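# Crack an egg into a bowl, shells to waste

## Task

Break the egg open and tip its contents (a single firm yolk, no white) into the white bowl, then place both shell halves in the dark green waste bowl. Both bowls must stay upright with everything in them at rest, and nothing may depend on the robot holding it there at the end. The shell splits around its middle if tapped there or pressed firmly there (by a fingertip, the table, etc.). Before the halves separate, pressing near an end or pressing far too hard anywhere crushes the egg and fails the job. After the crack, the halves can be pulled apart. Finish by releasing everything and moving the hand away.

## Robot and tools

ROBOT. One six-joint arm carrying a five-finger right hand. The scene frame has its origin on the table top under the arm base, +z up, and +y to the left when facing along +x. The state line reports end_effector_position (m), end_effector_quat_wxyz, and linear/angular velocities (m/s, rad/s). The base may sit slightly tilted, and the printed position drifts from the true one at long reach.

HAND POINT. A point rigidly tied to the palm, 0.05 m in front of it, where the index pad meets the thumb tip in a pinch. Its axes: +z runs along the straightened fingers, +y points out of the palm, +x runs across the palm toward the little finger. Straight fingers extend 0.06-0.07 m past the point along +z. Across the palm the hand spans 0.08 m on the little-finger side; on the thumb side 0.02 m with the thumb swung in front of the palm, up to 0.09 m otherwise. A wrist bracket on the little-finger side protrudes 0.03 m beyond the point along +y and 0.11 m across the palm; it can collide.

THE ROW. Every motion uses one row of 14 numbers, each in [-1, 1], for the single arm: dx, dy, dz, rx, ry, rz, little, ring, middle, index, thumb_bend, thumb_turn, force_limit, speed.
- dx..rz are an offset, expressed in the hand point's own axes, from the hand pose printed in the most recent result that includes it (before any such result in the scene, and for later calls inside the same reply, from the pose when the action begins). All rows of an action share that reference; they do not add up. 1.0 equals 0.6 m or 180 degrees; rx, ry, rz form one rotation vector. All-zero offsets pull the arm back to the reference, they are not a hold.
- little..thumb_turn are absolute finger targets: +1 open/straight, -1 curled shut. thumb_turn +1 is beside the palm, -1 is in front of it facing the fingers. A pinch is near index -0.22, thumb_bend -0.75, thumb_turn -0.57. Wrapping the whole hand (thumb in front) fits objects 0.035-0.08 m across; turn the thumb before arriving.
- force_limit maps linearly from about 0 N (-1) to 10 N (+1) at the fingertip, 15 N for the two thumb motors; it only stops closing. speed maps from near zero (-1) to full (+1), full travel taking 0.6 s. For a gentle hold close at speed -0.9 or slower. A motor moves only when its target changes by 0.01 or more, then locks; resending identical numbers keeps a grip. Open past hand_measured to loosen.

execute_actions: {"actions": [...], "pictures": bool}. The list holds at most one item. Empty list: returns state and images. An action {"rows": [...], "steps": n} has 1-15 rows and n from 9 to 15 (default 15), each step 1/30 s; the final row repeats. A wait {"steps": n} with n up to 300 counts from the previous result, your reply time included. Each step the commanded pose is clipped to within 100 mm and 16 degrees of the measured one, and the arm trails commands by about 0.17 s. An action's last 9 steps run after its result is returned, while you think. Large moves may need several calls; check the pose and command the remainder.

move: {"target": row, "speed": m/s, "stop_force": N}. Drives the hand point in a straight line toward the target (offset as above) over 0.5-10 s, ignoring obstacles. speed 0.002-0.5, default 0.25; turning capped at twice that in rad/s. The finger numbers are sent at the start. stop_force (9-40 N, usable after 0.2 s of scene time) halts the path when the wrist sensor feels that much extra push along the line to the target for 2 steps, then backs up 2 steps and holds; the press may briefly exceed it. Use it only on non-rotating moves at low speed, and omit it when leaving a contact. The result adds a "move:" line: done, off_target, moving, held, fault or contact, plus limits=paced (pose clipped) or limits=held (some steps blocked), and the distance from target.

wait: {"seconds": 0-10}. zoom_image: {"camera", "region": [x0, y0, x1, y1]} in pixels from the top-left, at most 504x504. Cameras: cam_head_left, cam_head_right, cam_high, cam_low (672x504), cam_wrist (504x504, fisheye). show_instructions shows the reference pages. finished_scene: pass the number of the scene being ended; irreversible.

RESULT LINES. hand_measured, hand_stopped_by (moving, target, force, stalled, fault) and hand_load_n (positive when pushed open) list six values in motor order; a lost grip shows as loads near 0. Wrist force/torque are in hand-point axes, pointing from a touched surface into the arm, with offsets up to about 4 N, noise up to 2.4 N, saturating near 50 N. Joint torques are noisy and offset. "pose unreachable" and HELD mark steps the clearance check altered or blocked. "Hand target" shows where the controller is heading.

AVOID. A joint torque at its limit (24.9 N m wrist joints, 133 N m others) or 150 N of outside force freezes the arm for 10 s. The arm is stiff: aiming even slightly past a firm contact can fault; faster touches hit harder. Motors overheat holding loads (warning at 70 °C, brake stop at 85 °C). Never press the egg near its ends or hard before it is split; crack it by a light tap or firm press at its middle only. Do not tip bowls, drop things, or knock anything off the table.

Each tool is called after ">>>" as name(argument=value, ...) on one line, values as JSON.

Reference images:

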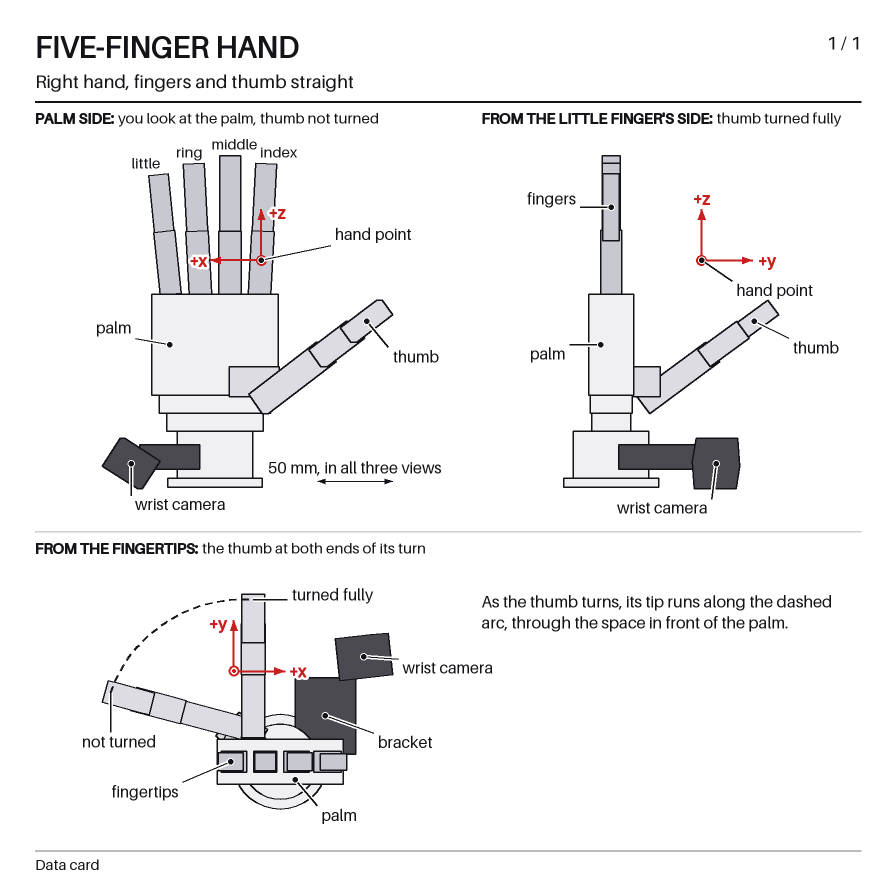

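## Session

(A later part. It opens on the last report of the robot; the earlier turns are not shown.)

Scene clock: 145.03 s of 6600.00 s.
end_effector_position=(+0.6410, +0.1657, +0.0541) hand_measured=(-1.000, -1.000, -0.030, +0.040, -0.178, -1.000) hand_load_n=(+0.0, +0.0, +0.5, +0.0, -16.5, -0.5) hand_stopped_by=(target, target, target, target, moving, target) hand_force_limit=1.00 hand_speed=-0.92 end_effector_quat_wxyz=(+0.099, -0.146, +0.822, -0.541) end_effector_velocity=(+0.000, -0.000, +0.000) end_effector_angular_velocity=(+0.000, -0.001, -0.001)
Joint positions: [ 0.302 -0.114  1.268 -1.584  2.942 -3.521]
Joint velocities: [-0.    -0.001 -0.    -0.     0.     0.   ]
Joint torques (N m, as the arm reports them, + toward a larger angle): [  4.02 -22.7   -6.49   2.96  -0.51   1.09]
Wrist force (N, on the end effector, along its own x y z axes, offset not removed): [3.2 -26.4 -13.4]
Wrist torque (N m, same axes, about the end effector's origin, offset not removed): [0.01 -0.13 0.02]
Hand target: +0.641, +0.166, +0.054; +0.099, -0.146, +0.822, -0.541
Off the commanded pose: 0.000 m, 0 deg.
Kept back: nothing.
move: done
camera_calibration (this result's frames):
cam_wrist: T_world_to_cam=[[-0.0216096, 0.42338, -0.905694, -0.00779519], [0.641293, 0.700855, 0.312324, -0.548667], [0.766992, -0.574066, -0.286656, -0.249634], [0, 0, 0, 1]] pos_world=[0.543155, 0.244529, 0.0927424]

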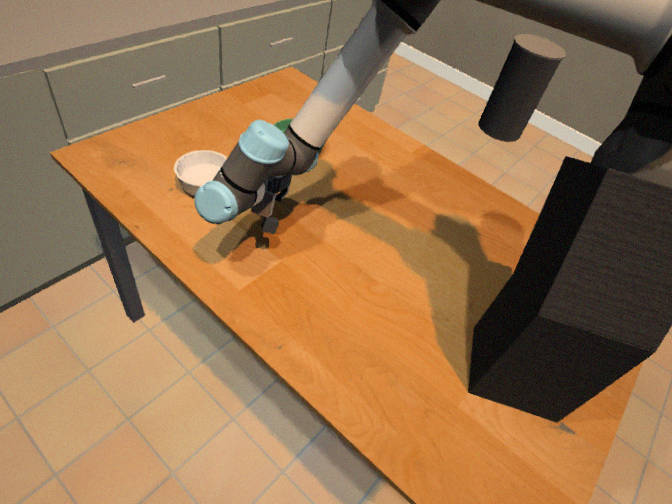

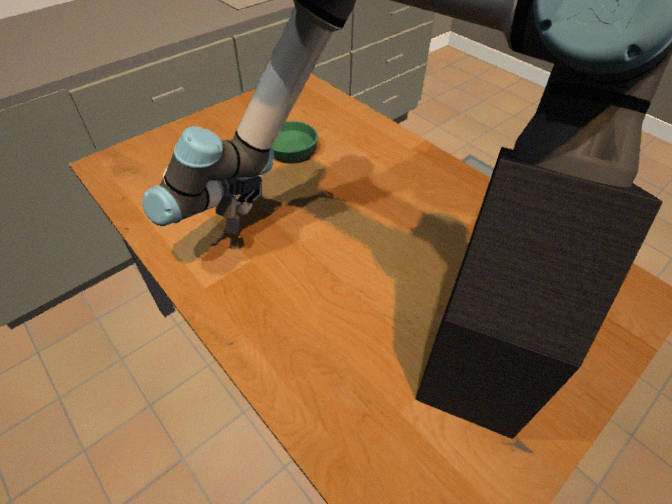

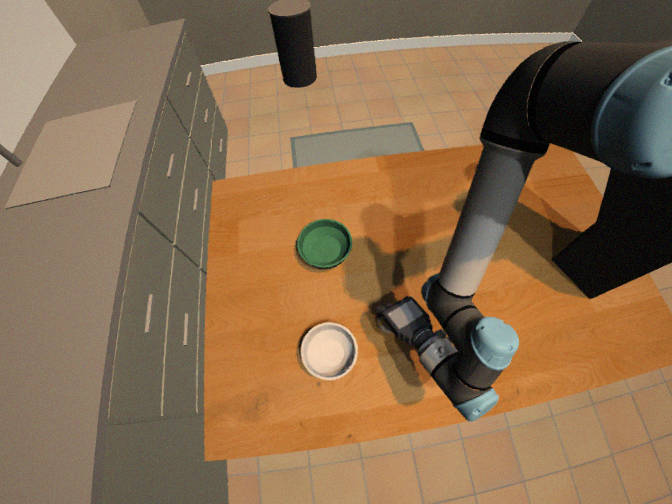

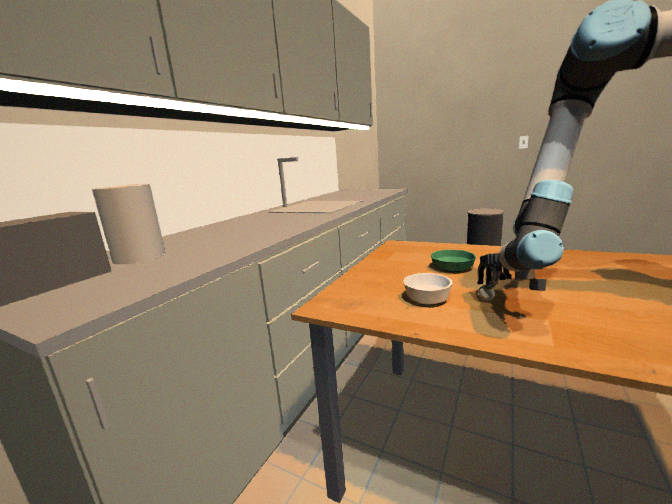

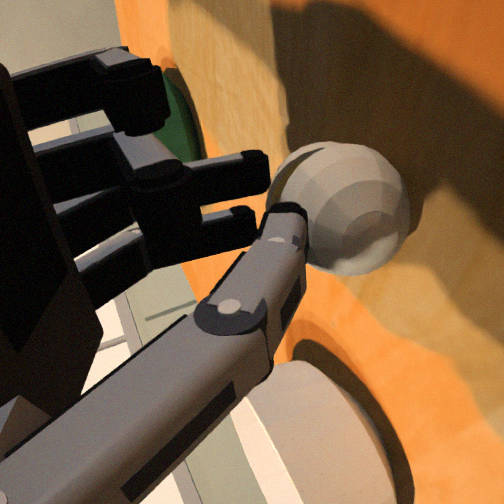

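Wider, yolk visible. Ease up slowly and see whether it stays apart.

>>> move(target=[0,-0.012,-0.005,0,0,0,-1,-1,0.05,0.04,-0.1,-1,1,-0.92], speed=0.003)

>>> move(target=[0,-0.08,-0.034,-0.095,0,0,-1,-1,0.05,0.04,-0.1,-1,1,-0.92], speed=0.06)

Scene clock: 148.17 s of 6600.00 s.
end_effector_position=(+0.6410, +0.1657, +0.0618) hand_measured=(-1.000, -1.000, +0.050, +0.040, -0.100, -1.000) hand_load_n=(+0.0, +0.0, +0.0, +0.0, +0.0, +0.0) hand_stopped_by=(target, target, target, target, target, target) hand_force_limit=1.00 hand_speed=-0.92 end_effector_quat_wxyz=(+0.099, -0.146, +0.822, -0.541) end_effector_velocity=(+0.000, +0.000, +0.001) end_effector_angular_velocity=(-0.001, +0.000, +0.002)
Joint positions: [ 0.307 -0.129  1.284 -1.597  2.947 -3.533]
Joint velocities: [ 0.    -0.001  0.001 -0.    -0.002 -0.001]
Joint torques (N m, as the arm reports them, + toward a larger angle): [ 39.38 -52.39   0.99  -1.86   1.85  -1.16]
Wrist force (N, on the end effector, along its own x y z axes, offset not removed): [2.7 5.2 -2.5]
Wrist torque (N m, same axes, about the end effector's origin, offset not removed): [1.01 -0.27 0.09]
Hand target: +0.641, +0.166, +0.062; +0.099, -0.146, +0.822, -0.541
Off the commanded pose: 0.000 m, 0 deg.
Kept back: nothing.
move: done
camera_calibration (this result's frames):
cam_wrist: T_world_to_cam=[[-0.0216206, 0.423412, -0.905679, -0.000758576], [0.641288, 0.70085, 0.312344, -0.551009], [0.766995, -0.574048, -0.286682, -0.247474], [0, 0, 0, 1]] pos_world=[0.543151, 0.244434, 0.100471]

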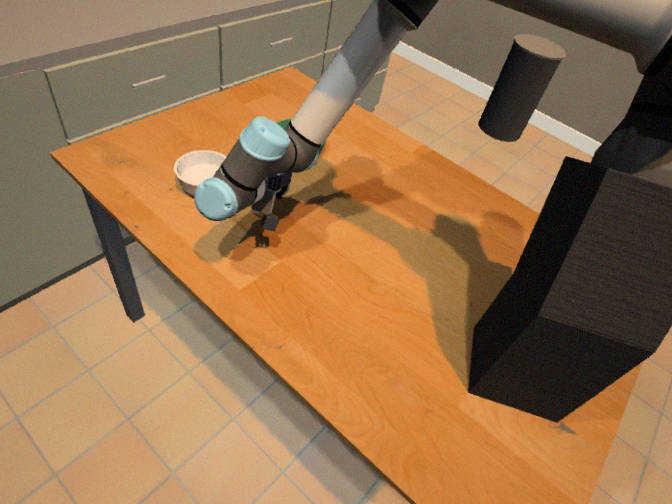

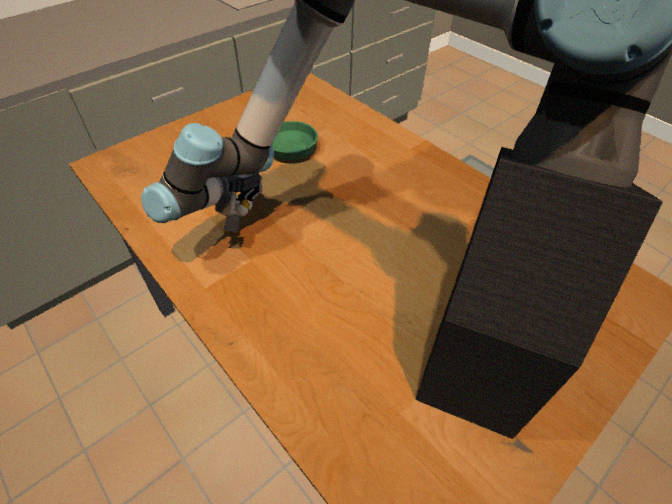

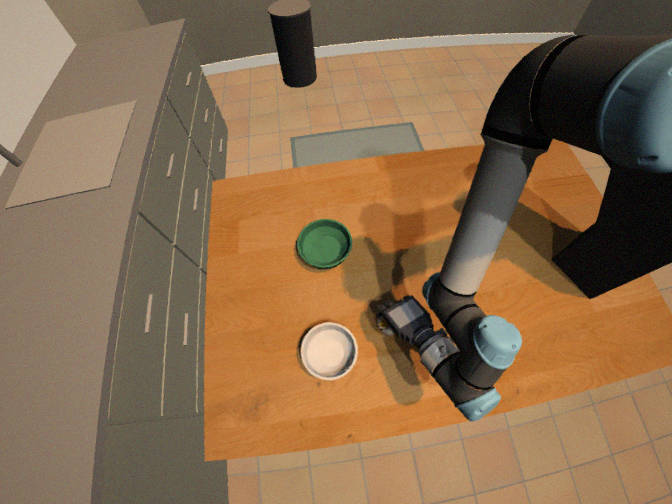

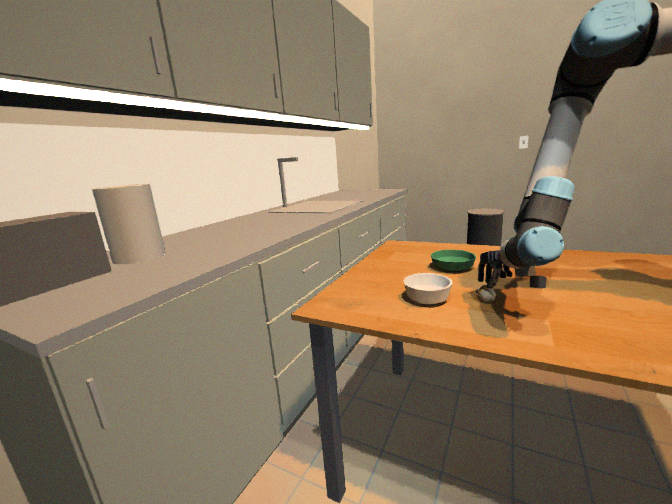

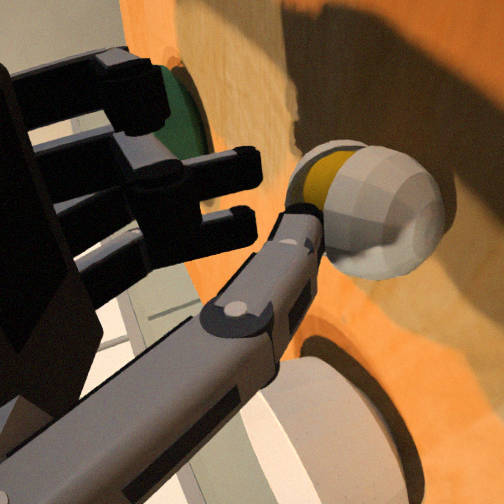

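Scene clock: 151.07 s of 6600.00 s.
end_effector_position=(+0.6410, +0.1652, +0.1140) hand_measured=(-1.000, -1.000, +0.050, +0.040, -0.100, -1.000) hand_load_n=(+0.0, +0.0, +0.0, +0.0, +0.0, +0.0) hand_stopped_by=(target, target, target, target, target, target) hand_force_limit=1.00 hand_speed=-0.92 end_effector_quat_wxyz=(+0.078, -0.159, +0.893, -0.414) end_effector_velocity=(-0.000, +0.001, +0.000) end_effector_angular_velocity=(+0.011, +0.013, -0.008)
Joint positions: [ 0.308 -0.17   0.971  0.048  2.857 -2.268]
Joint velocities: [ 0.     0.017 -0.037  0.085 -0.005  0.061]
Joint torques (N m, as the arm reports them, + toward a larger angle): [ 14.57 -41.73 -13.72   3.18  -1.28   1.79]
Wrist force (N, on the end effector, along its own x y z axes, offset not removed): [-2.9 -2.6 -3.5]
Wrist torque (N m, same axes, about the end effector's origin, offset not removed): [-0.19 0.59 -0.32]
Hand target: +0.641, +0.165, +0.114; +0.077, -0.159, +0.893, -0.413
Off the commanded pose: 0.000 m, 0 deg.
Kept back: nothing.
move: done
camera_calibration (this result's frames):
cam_wrist: T_world_to_cam=[[-0.108366, 0.654077, -0.748625, 0.0462795], [0.676554, 0.600284, 0.426537, -0.585995], [0.728376, -0.460264, -0.507569, -0.201697], [0, 0, 0, 1]] pos_world=[0.548384, 0.228659, 0.18222]

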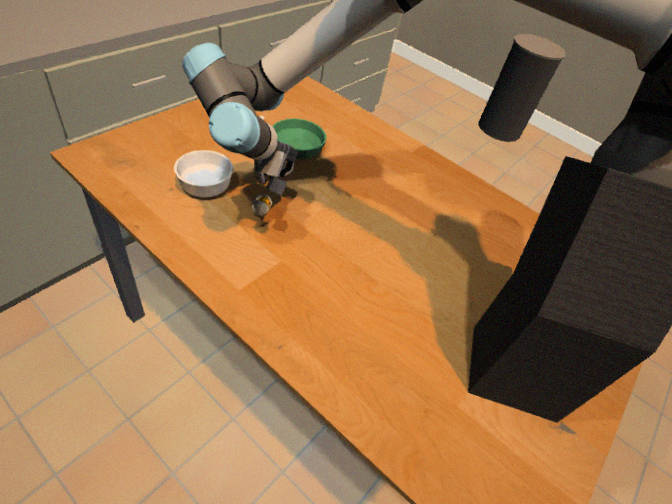

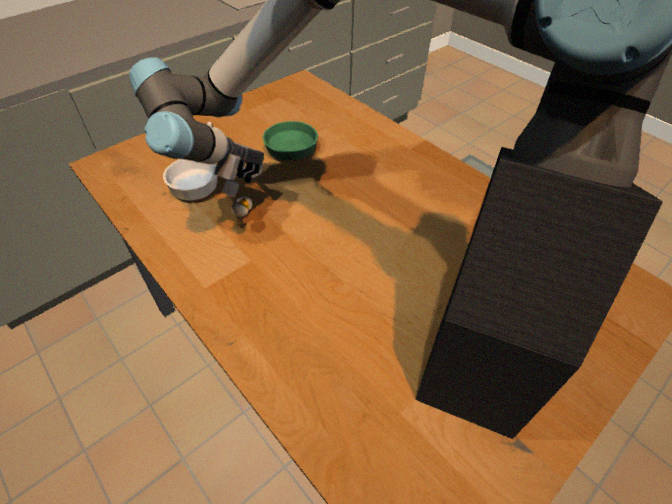

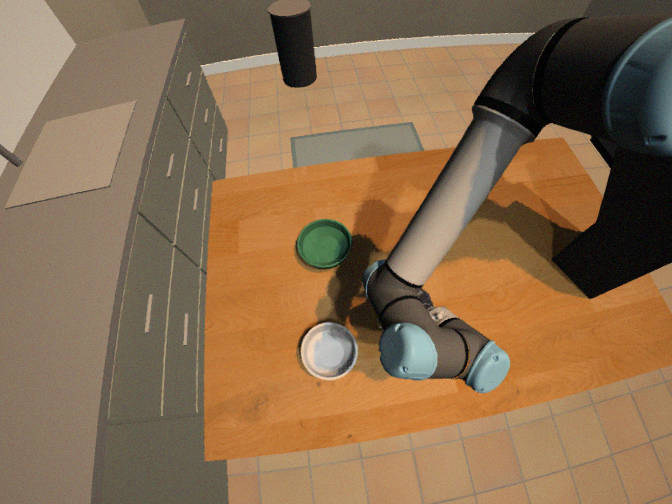

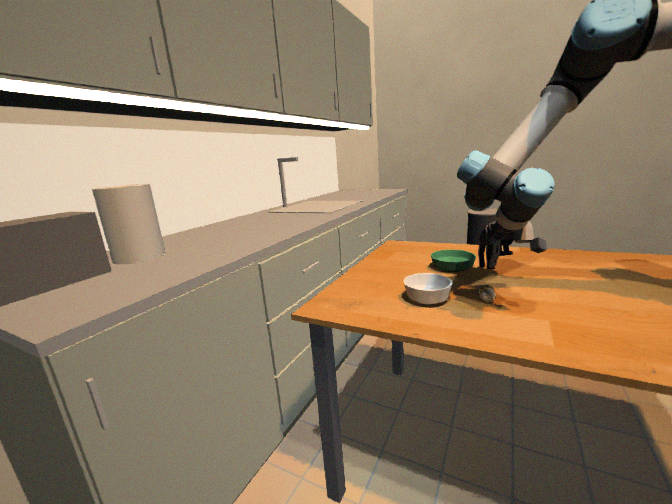

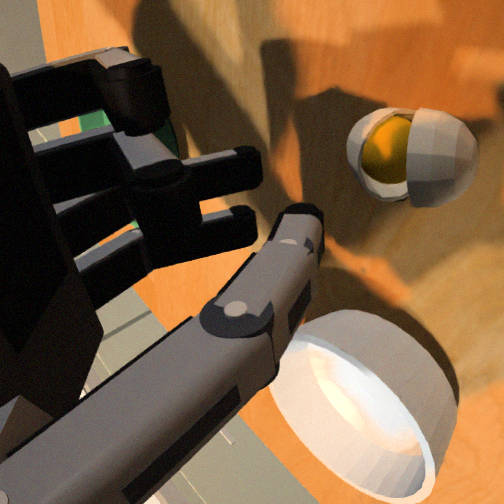

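>>> move(target=[0.015,0.03,-0.04,0,-0.383,-0.3215,-1,-1,0.45,0.45,0.4,-1,-0.6,-0.5], speed=0.4)

>>> zoom_image(camera="cam_head_left", region=[210,160,310,235])

Scene clock: 154.03 s of 6600.00 s.
end_effector_position=(+0.6225, +0.1899, +0.1156) hand_measured=(-1.000, -1.000, +0.450, +0.450, +0.400, -1.000) hand_load_n=(+0.0, +0.0, +0.0, +0.0, +0.0, +0.0) hand_stopped_by=(target, target, target, target, target, target) hand_force_limit=-0.60 hand_speed=-0.50 end_effector_quat_wxyz=(-0.350, +0.742, -0.517, +0.242) end_effector_velocity=(+0.000, +0.000, +0.000) end_effector_angular_velocity=(+0.001, +0.002, +0.013)
Joint positions: [-0.003 -0.551  1.634 -0.516  1.462 -3.795]
Joint velocities: [-0.002  0.001 -0.006  0.013 -0.01  -0.009]
Joint torques (N m, as the arm reports them, + toward a larger angle): [ 10.52 -36.17  -8.37   1.98  -3.21  -1.37]
Wrist force (N, on the end effector, along its own x y z axes, offset not removed): [-0.3 2.8 0.2]
Wrist torque (N m, same axes, about the end effector's origin, offset not removed): [0.26 0.37 0.01]
Hand target: +0.622, +0.190, +0.116; -0.350, +0.743, -0.517, +0.242
Off the commanded pose: 0.000 m, 0 deg.
Kept back: nothing.
move: done
camera_calibration (this result's frames):
cam_wrist: T_world_to_cam=[[-0.645887, -0.10771, -0.755797, 0.509383], [-0.604105, 0.677419, 0.419714, 0.19435], [0.466784, 0.727669, -0.502604, -0.239304], [0, 0, 0, 1]] pos_world=[0.558115, 0.0973432, 0.183143]

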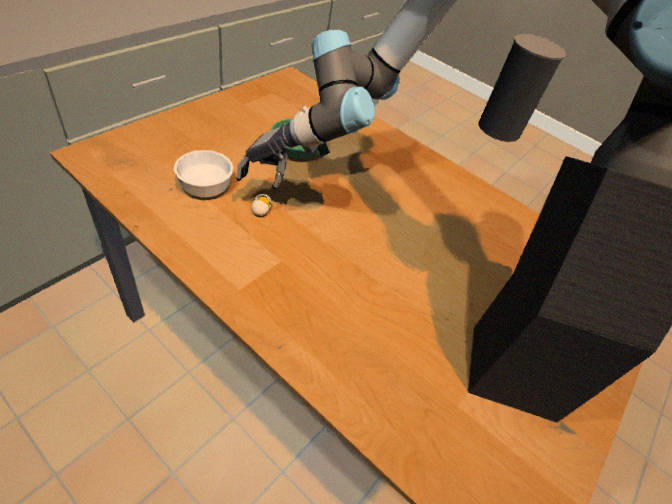

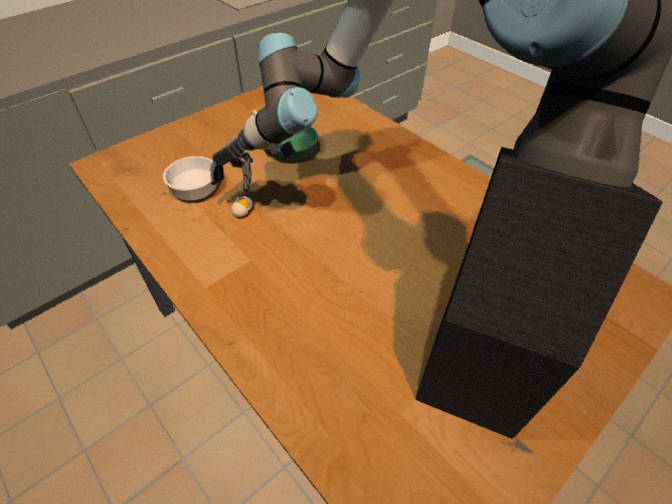

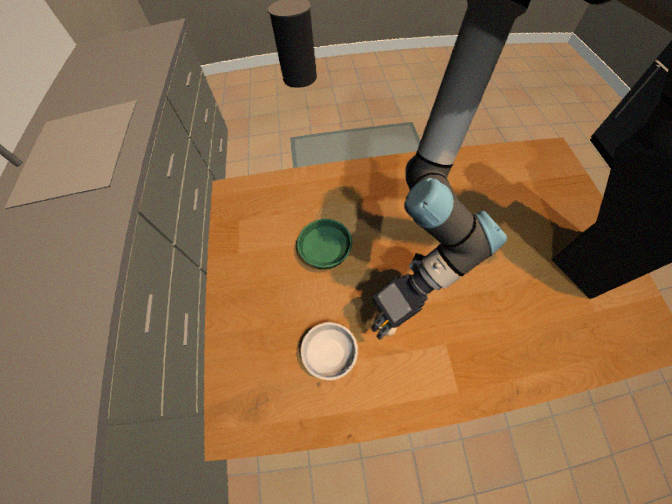

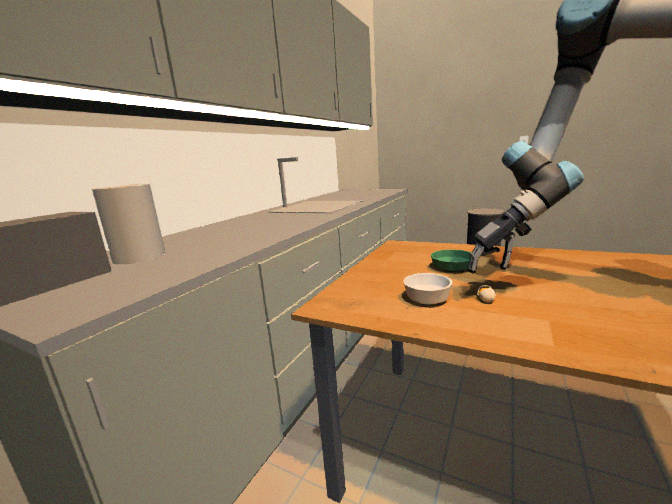

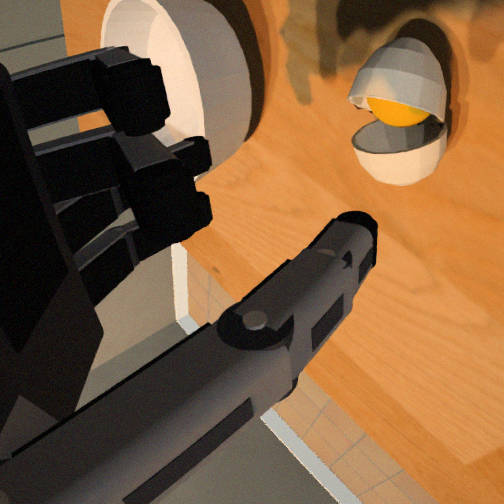

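Region (210, 160, 310, 235) of cam_head_left's 672x504 image, scaled by 5.040, with more detail than that image has; it fills the top 378 rows of this view, and the rest is white.

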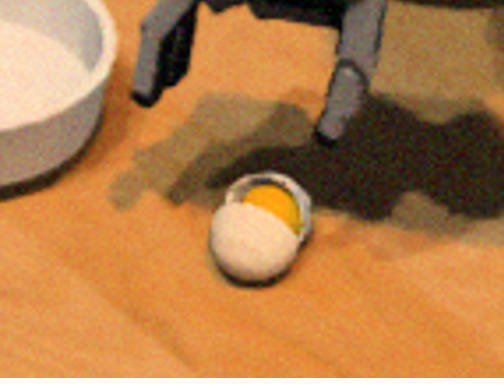

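>>> move(target=[0.045,0.105,0.09,0,0,0,-1,-1,0.45,0.45,0.4,-0.85,-0.6,-0.5], speed=0.06)

Scene clock: 156.37 s of 6600.00 s.
end_effector_position=(+0.6330, +0.1655, +0.0327) hand_measured=(-1.000, -1.000, +0.450, +0.450, +0.400, -0.850) hand_load_n=(+0.0, +0.0, +0.0, +0.0, +0.0, +0.0) hand_stopped_by=(target, target, target, target, target, target) hand_force_limit=-0.60 hand_speed=-0.50 end_effector_quat_wxyz=(-0.350, +0.742, -0.517, +0.242) end_effector_velocity=(+0.000, -0.001, -0.002) end_effector_angular_velocity=(-0.001, +0.000, -0.001)
Joint positions: [-0.106 -0.399  1.503 -0.528  1.376 -3.852]
Joint velocities: [-0.002  0.004 -0.004  0.    -0.001 -0.001]
Joint torques (N m, as the arm reports them, + toward a larger angle): [  9.92 -36.07  -6.58   2.61  -2.59  -1.64]
Wrist force (N, on the end effector, along its own x y z axes, offset not removed): [2.3 0.6 0.9]
Wrist torque (N m, same axes, about the end effector's origin, offset not removed): [0.05 -0.45 0.01]
Hand target: +0.633, +0.165, +0.032; -0.350, +0.742, -0.517, +0.242
Off the commanded pose: 0.000 m, 0 deg.
Kept back: nothing.
move: done
camera_calibration (this result's frames):
cam_wrist: T_world_to_cam=[[-0.64593, -0.107823, -0.755744, 0.450933], [-0.604118, 0.677425, 0.419686, 0.252038], [0.466708, 0.727646, -0.502707, -0.268056], [0, 0, 0, 1]] pos_world=[0.568635, 0.0729346, 0.100259]

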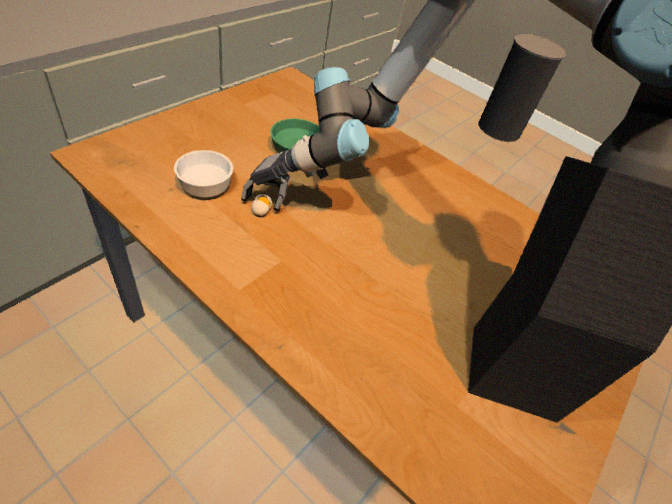

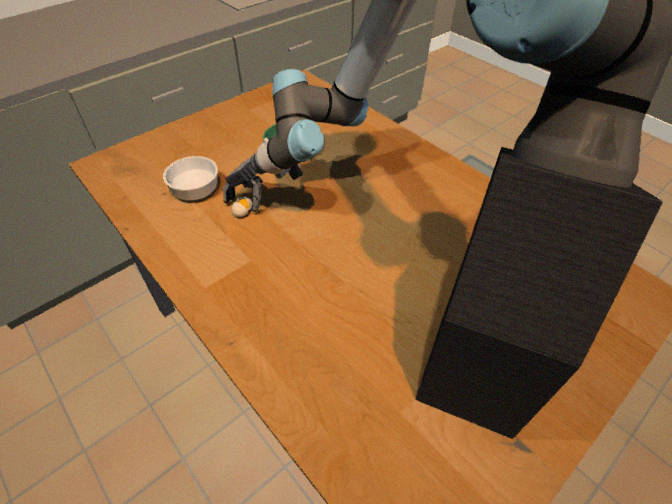

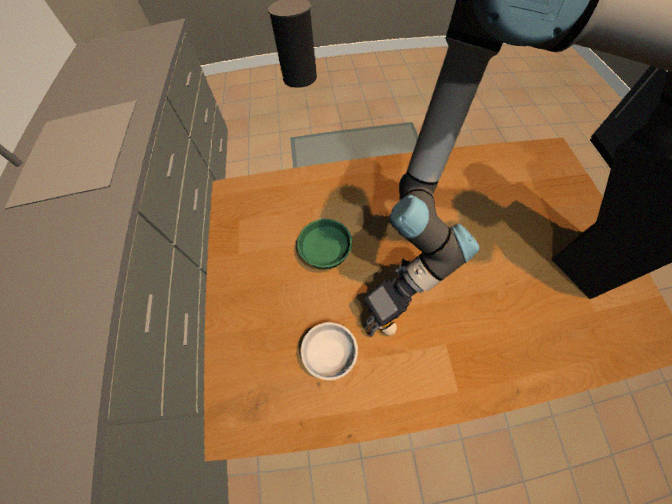

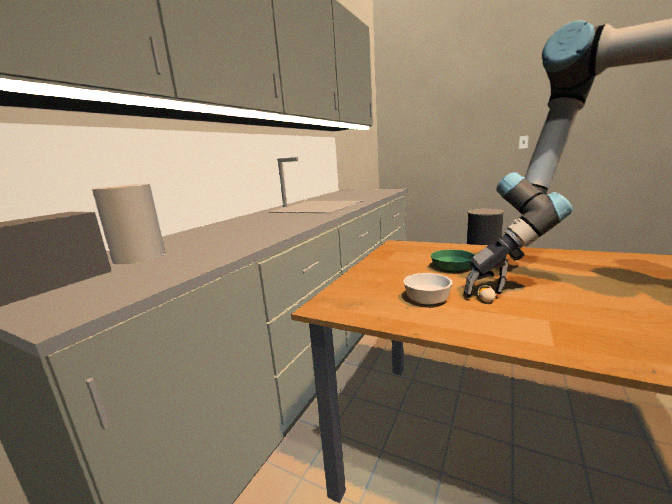

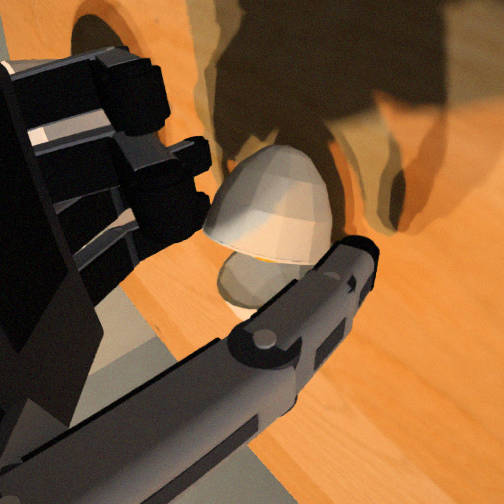

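Thumb too near the rim; turn it back a bit, then close.

>>> move(target=[0,0.004,0.003,0,0,0,-1,-1,0.3,0.3,0.22,-0.95,-0.6,-0.8], speed=0.01)

>>> move(target=[0,0,0,0,0,0,-1,-1,-0.2,-0.2,0.22,-0.95,-0.4,-0.9])

Scene clock: 157.77 s of 6600.00 s.
end_effector_position=(+0.6328, +0.1654, +0.0297) hand_measured=(-1.000, -1.000, +0.300, +0.300, +0.220, -0.950) hand_load_n=(+0.0, +0.0, +0.0, +0.0, +0.0, +0.0) hand_stopped_by=(target, target, target, target, target, target) hand_force_limit=-0.60 hand_speed=-0.80 end_effector_quat_wxyz=(-0.350, +0.742, -0.517, +0.242) end_effector_velocity=(-0.001, +0.000, -0.001) end_effector_angular_velocity=(-0.000, +0.002, +0.000)
Joint positions: [-0.108 -0.393  1.498 -0.529  1.374 -3.853]
Joint velocities: [ 0.     0.001  0.     0.     0.001 -0.   ]
Joint torques (N m, as the arm reports them, + toward a larger angle): [ 10.42 -35.16  -5.8   -0.31  -2.89  -1.15]
Wrist force (N, on the end effector, along its own x y z axes, offset not removed): [-0.2 2.2 -0.6]
Wrist torque (N m, same axes, about the end effector's origin, offset not removed): [0.19 -0.01 -0.02]
Hand target: +0.633, +0.165, +0.030; -0.350, +0.742, -0.517, +0.242
Off the commanded pose: 0.000 m, 0 deg.
Kept back: nothing.
move: done
camera_calibration (this result's frames):
cam_wrist: T_world_to_cam=[[-0.645931, -0.107826, -0.755743, 0.448575], [-0.604118, 0.677425, 0.419686, 0.253234], [0.466706, 0.727646, -0.502709, -0.269467], [0, 0, 0, 1]] pos_world=[0.568494, 0.0728974, 0.0972651]

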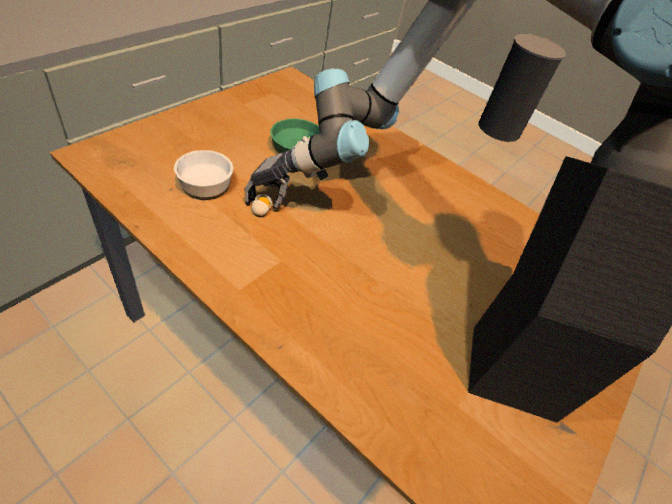

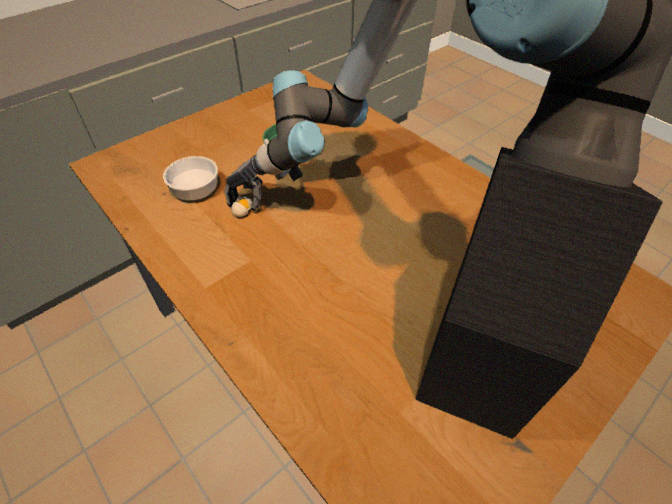

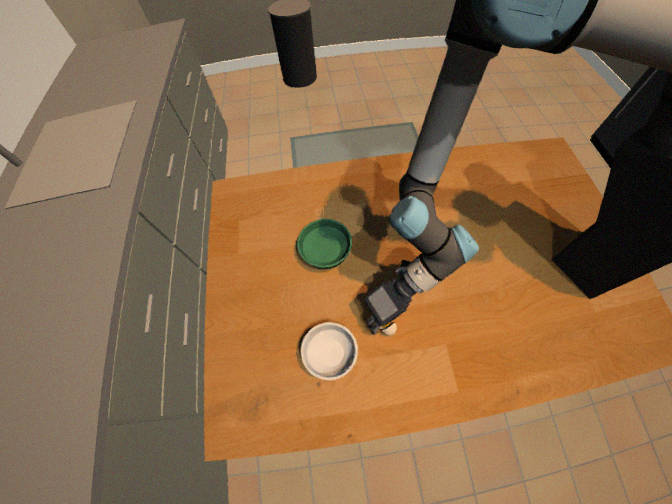

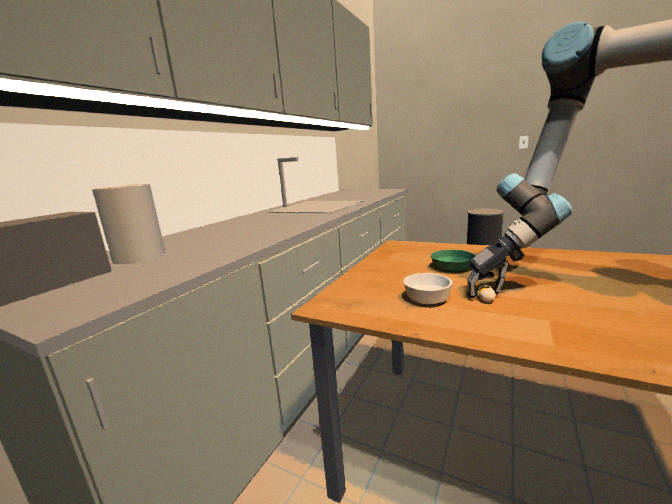

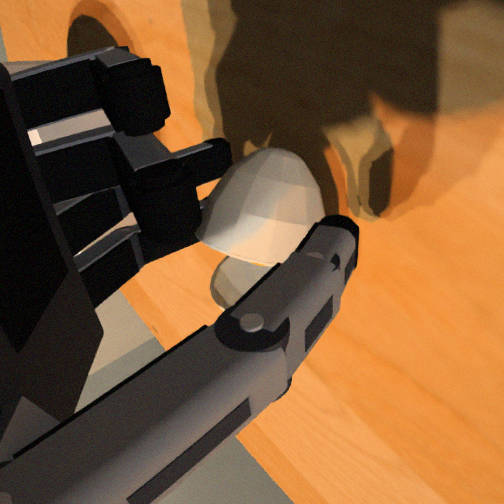

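Scene clock: 159.43 s of 6600.00 s.
end_effector_position=(+0.6328, +0.1654, +0.0297) hand_measured=(-1.000, -1.000, +0.062, +0.080, +0.222, -0.950) hand_load_n=(+0.0, +0.0, +3.5, +1.5, +4.5, +0.5) hand_stopped_by=(target, target, force, force, target, target) hand_force_limit=-0.40 hand_speed=-0.90 end_effector_quat_wxyz=(-0.350, +0.742, -0.517, +0.242) end_effector_velocity=(+0.000, +0.000, +0.001) end_effector_angular_velocity=(+0.001, -0.001, +0.000)
Joint positions: [-0.108 -0.393  1.498 -0.529  1.374 -3.853]
Joint velocities: [ 0.    -0.001  0.    -0.    -0.001  0.   ]
Joint torques (N m, as the arm reports them, + toward a larger angle): [ 10.56 -36.79  -6.88  -0.06  -2.88  -1.71]
Wrist force (N, on the end effector, along its own x y z axes, offset not removed): [-0.9 -1.0 -4.3]
Wrist torque (N m, same axes, about the end effector's origin, offset not removed): [-0.28 0.32 -0.02]
Hand target: +0.633, +0.165, +0.030; -0.350, +0.742, -0.517, +0.242
Off the commanded pose: 0.000 m, 0 deg.
Kept back: nothing.
move: done
camera_calibration (this result's frames):
cam_wrist: T_world_to_cam=[[-0.64593, -0.107826, -0.755743, 0.448575], [-0.604118, 0.677425, 0.419685, 0.253235], [0.466707, 0.727646, -0.502709, -0.269468], [0, 0, 0, 1]] pos_world=[0.568494, 0.0728973, 0.0972644]

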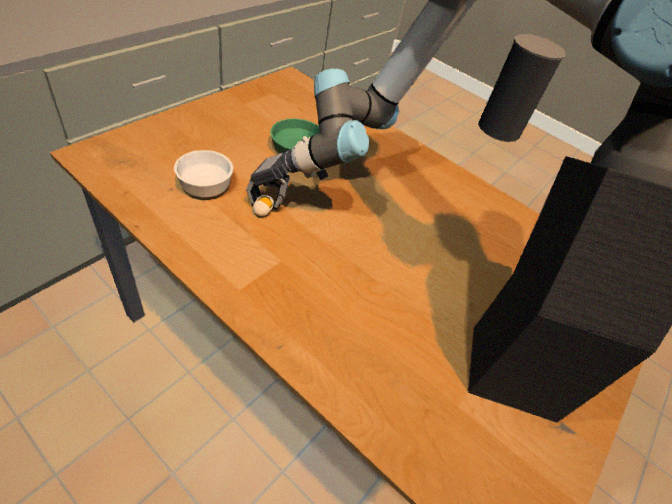

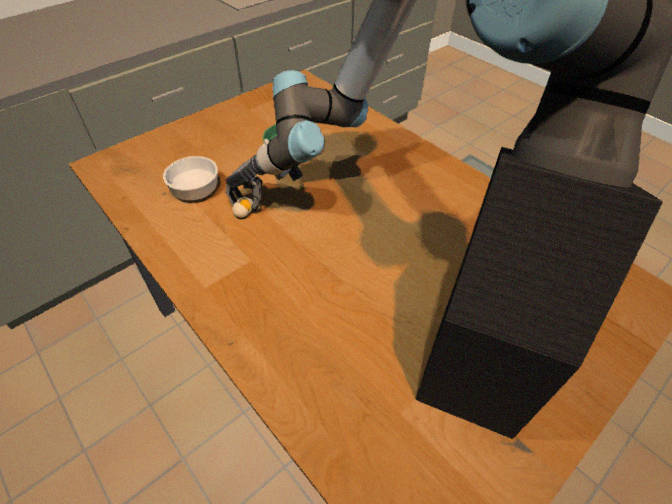

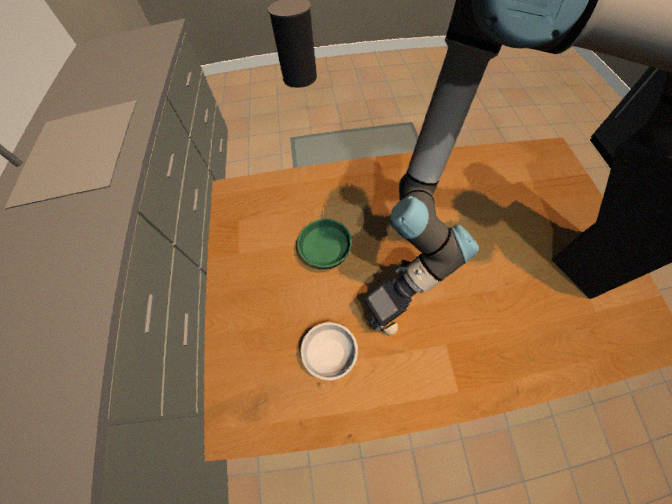

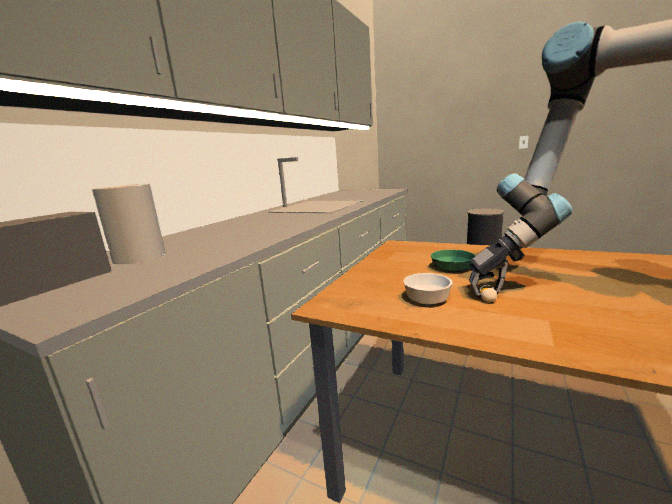

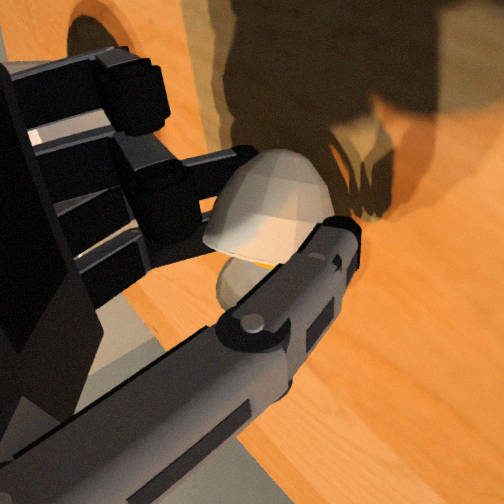

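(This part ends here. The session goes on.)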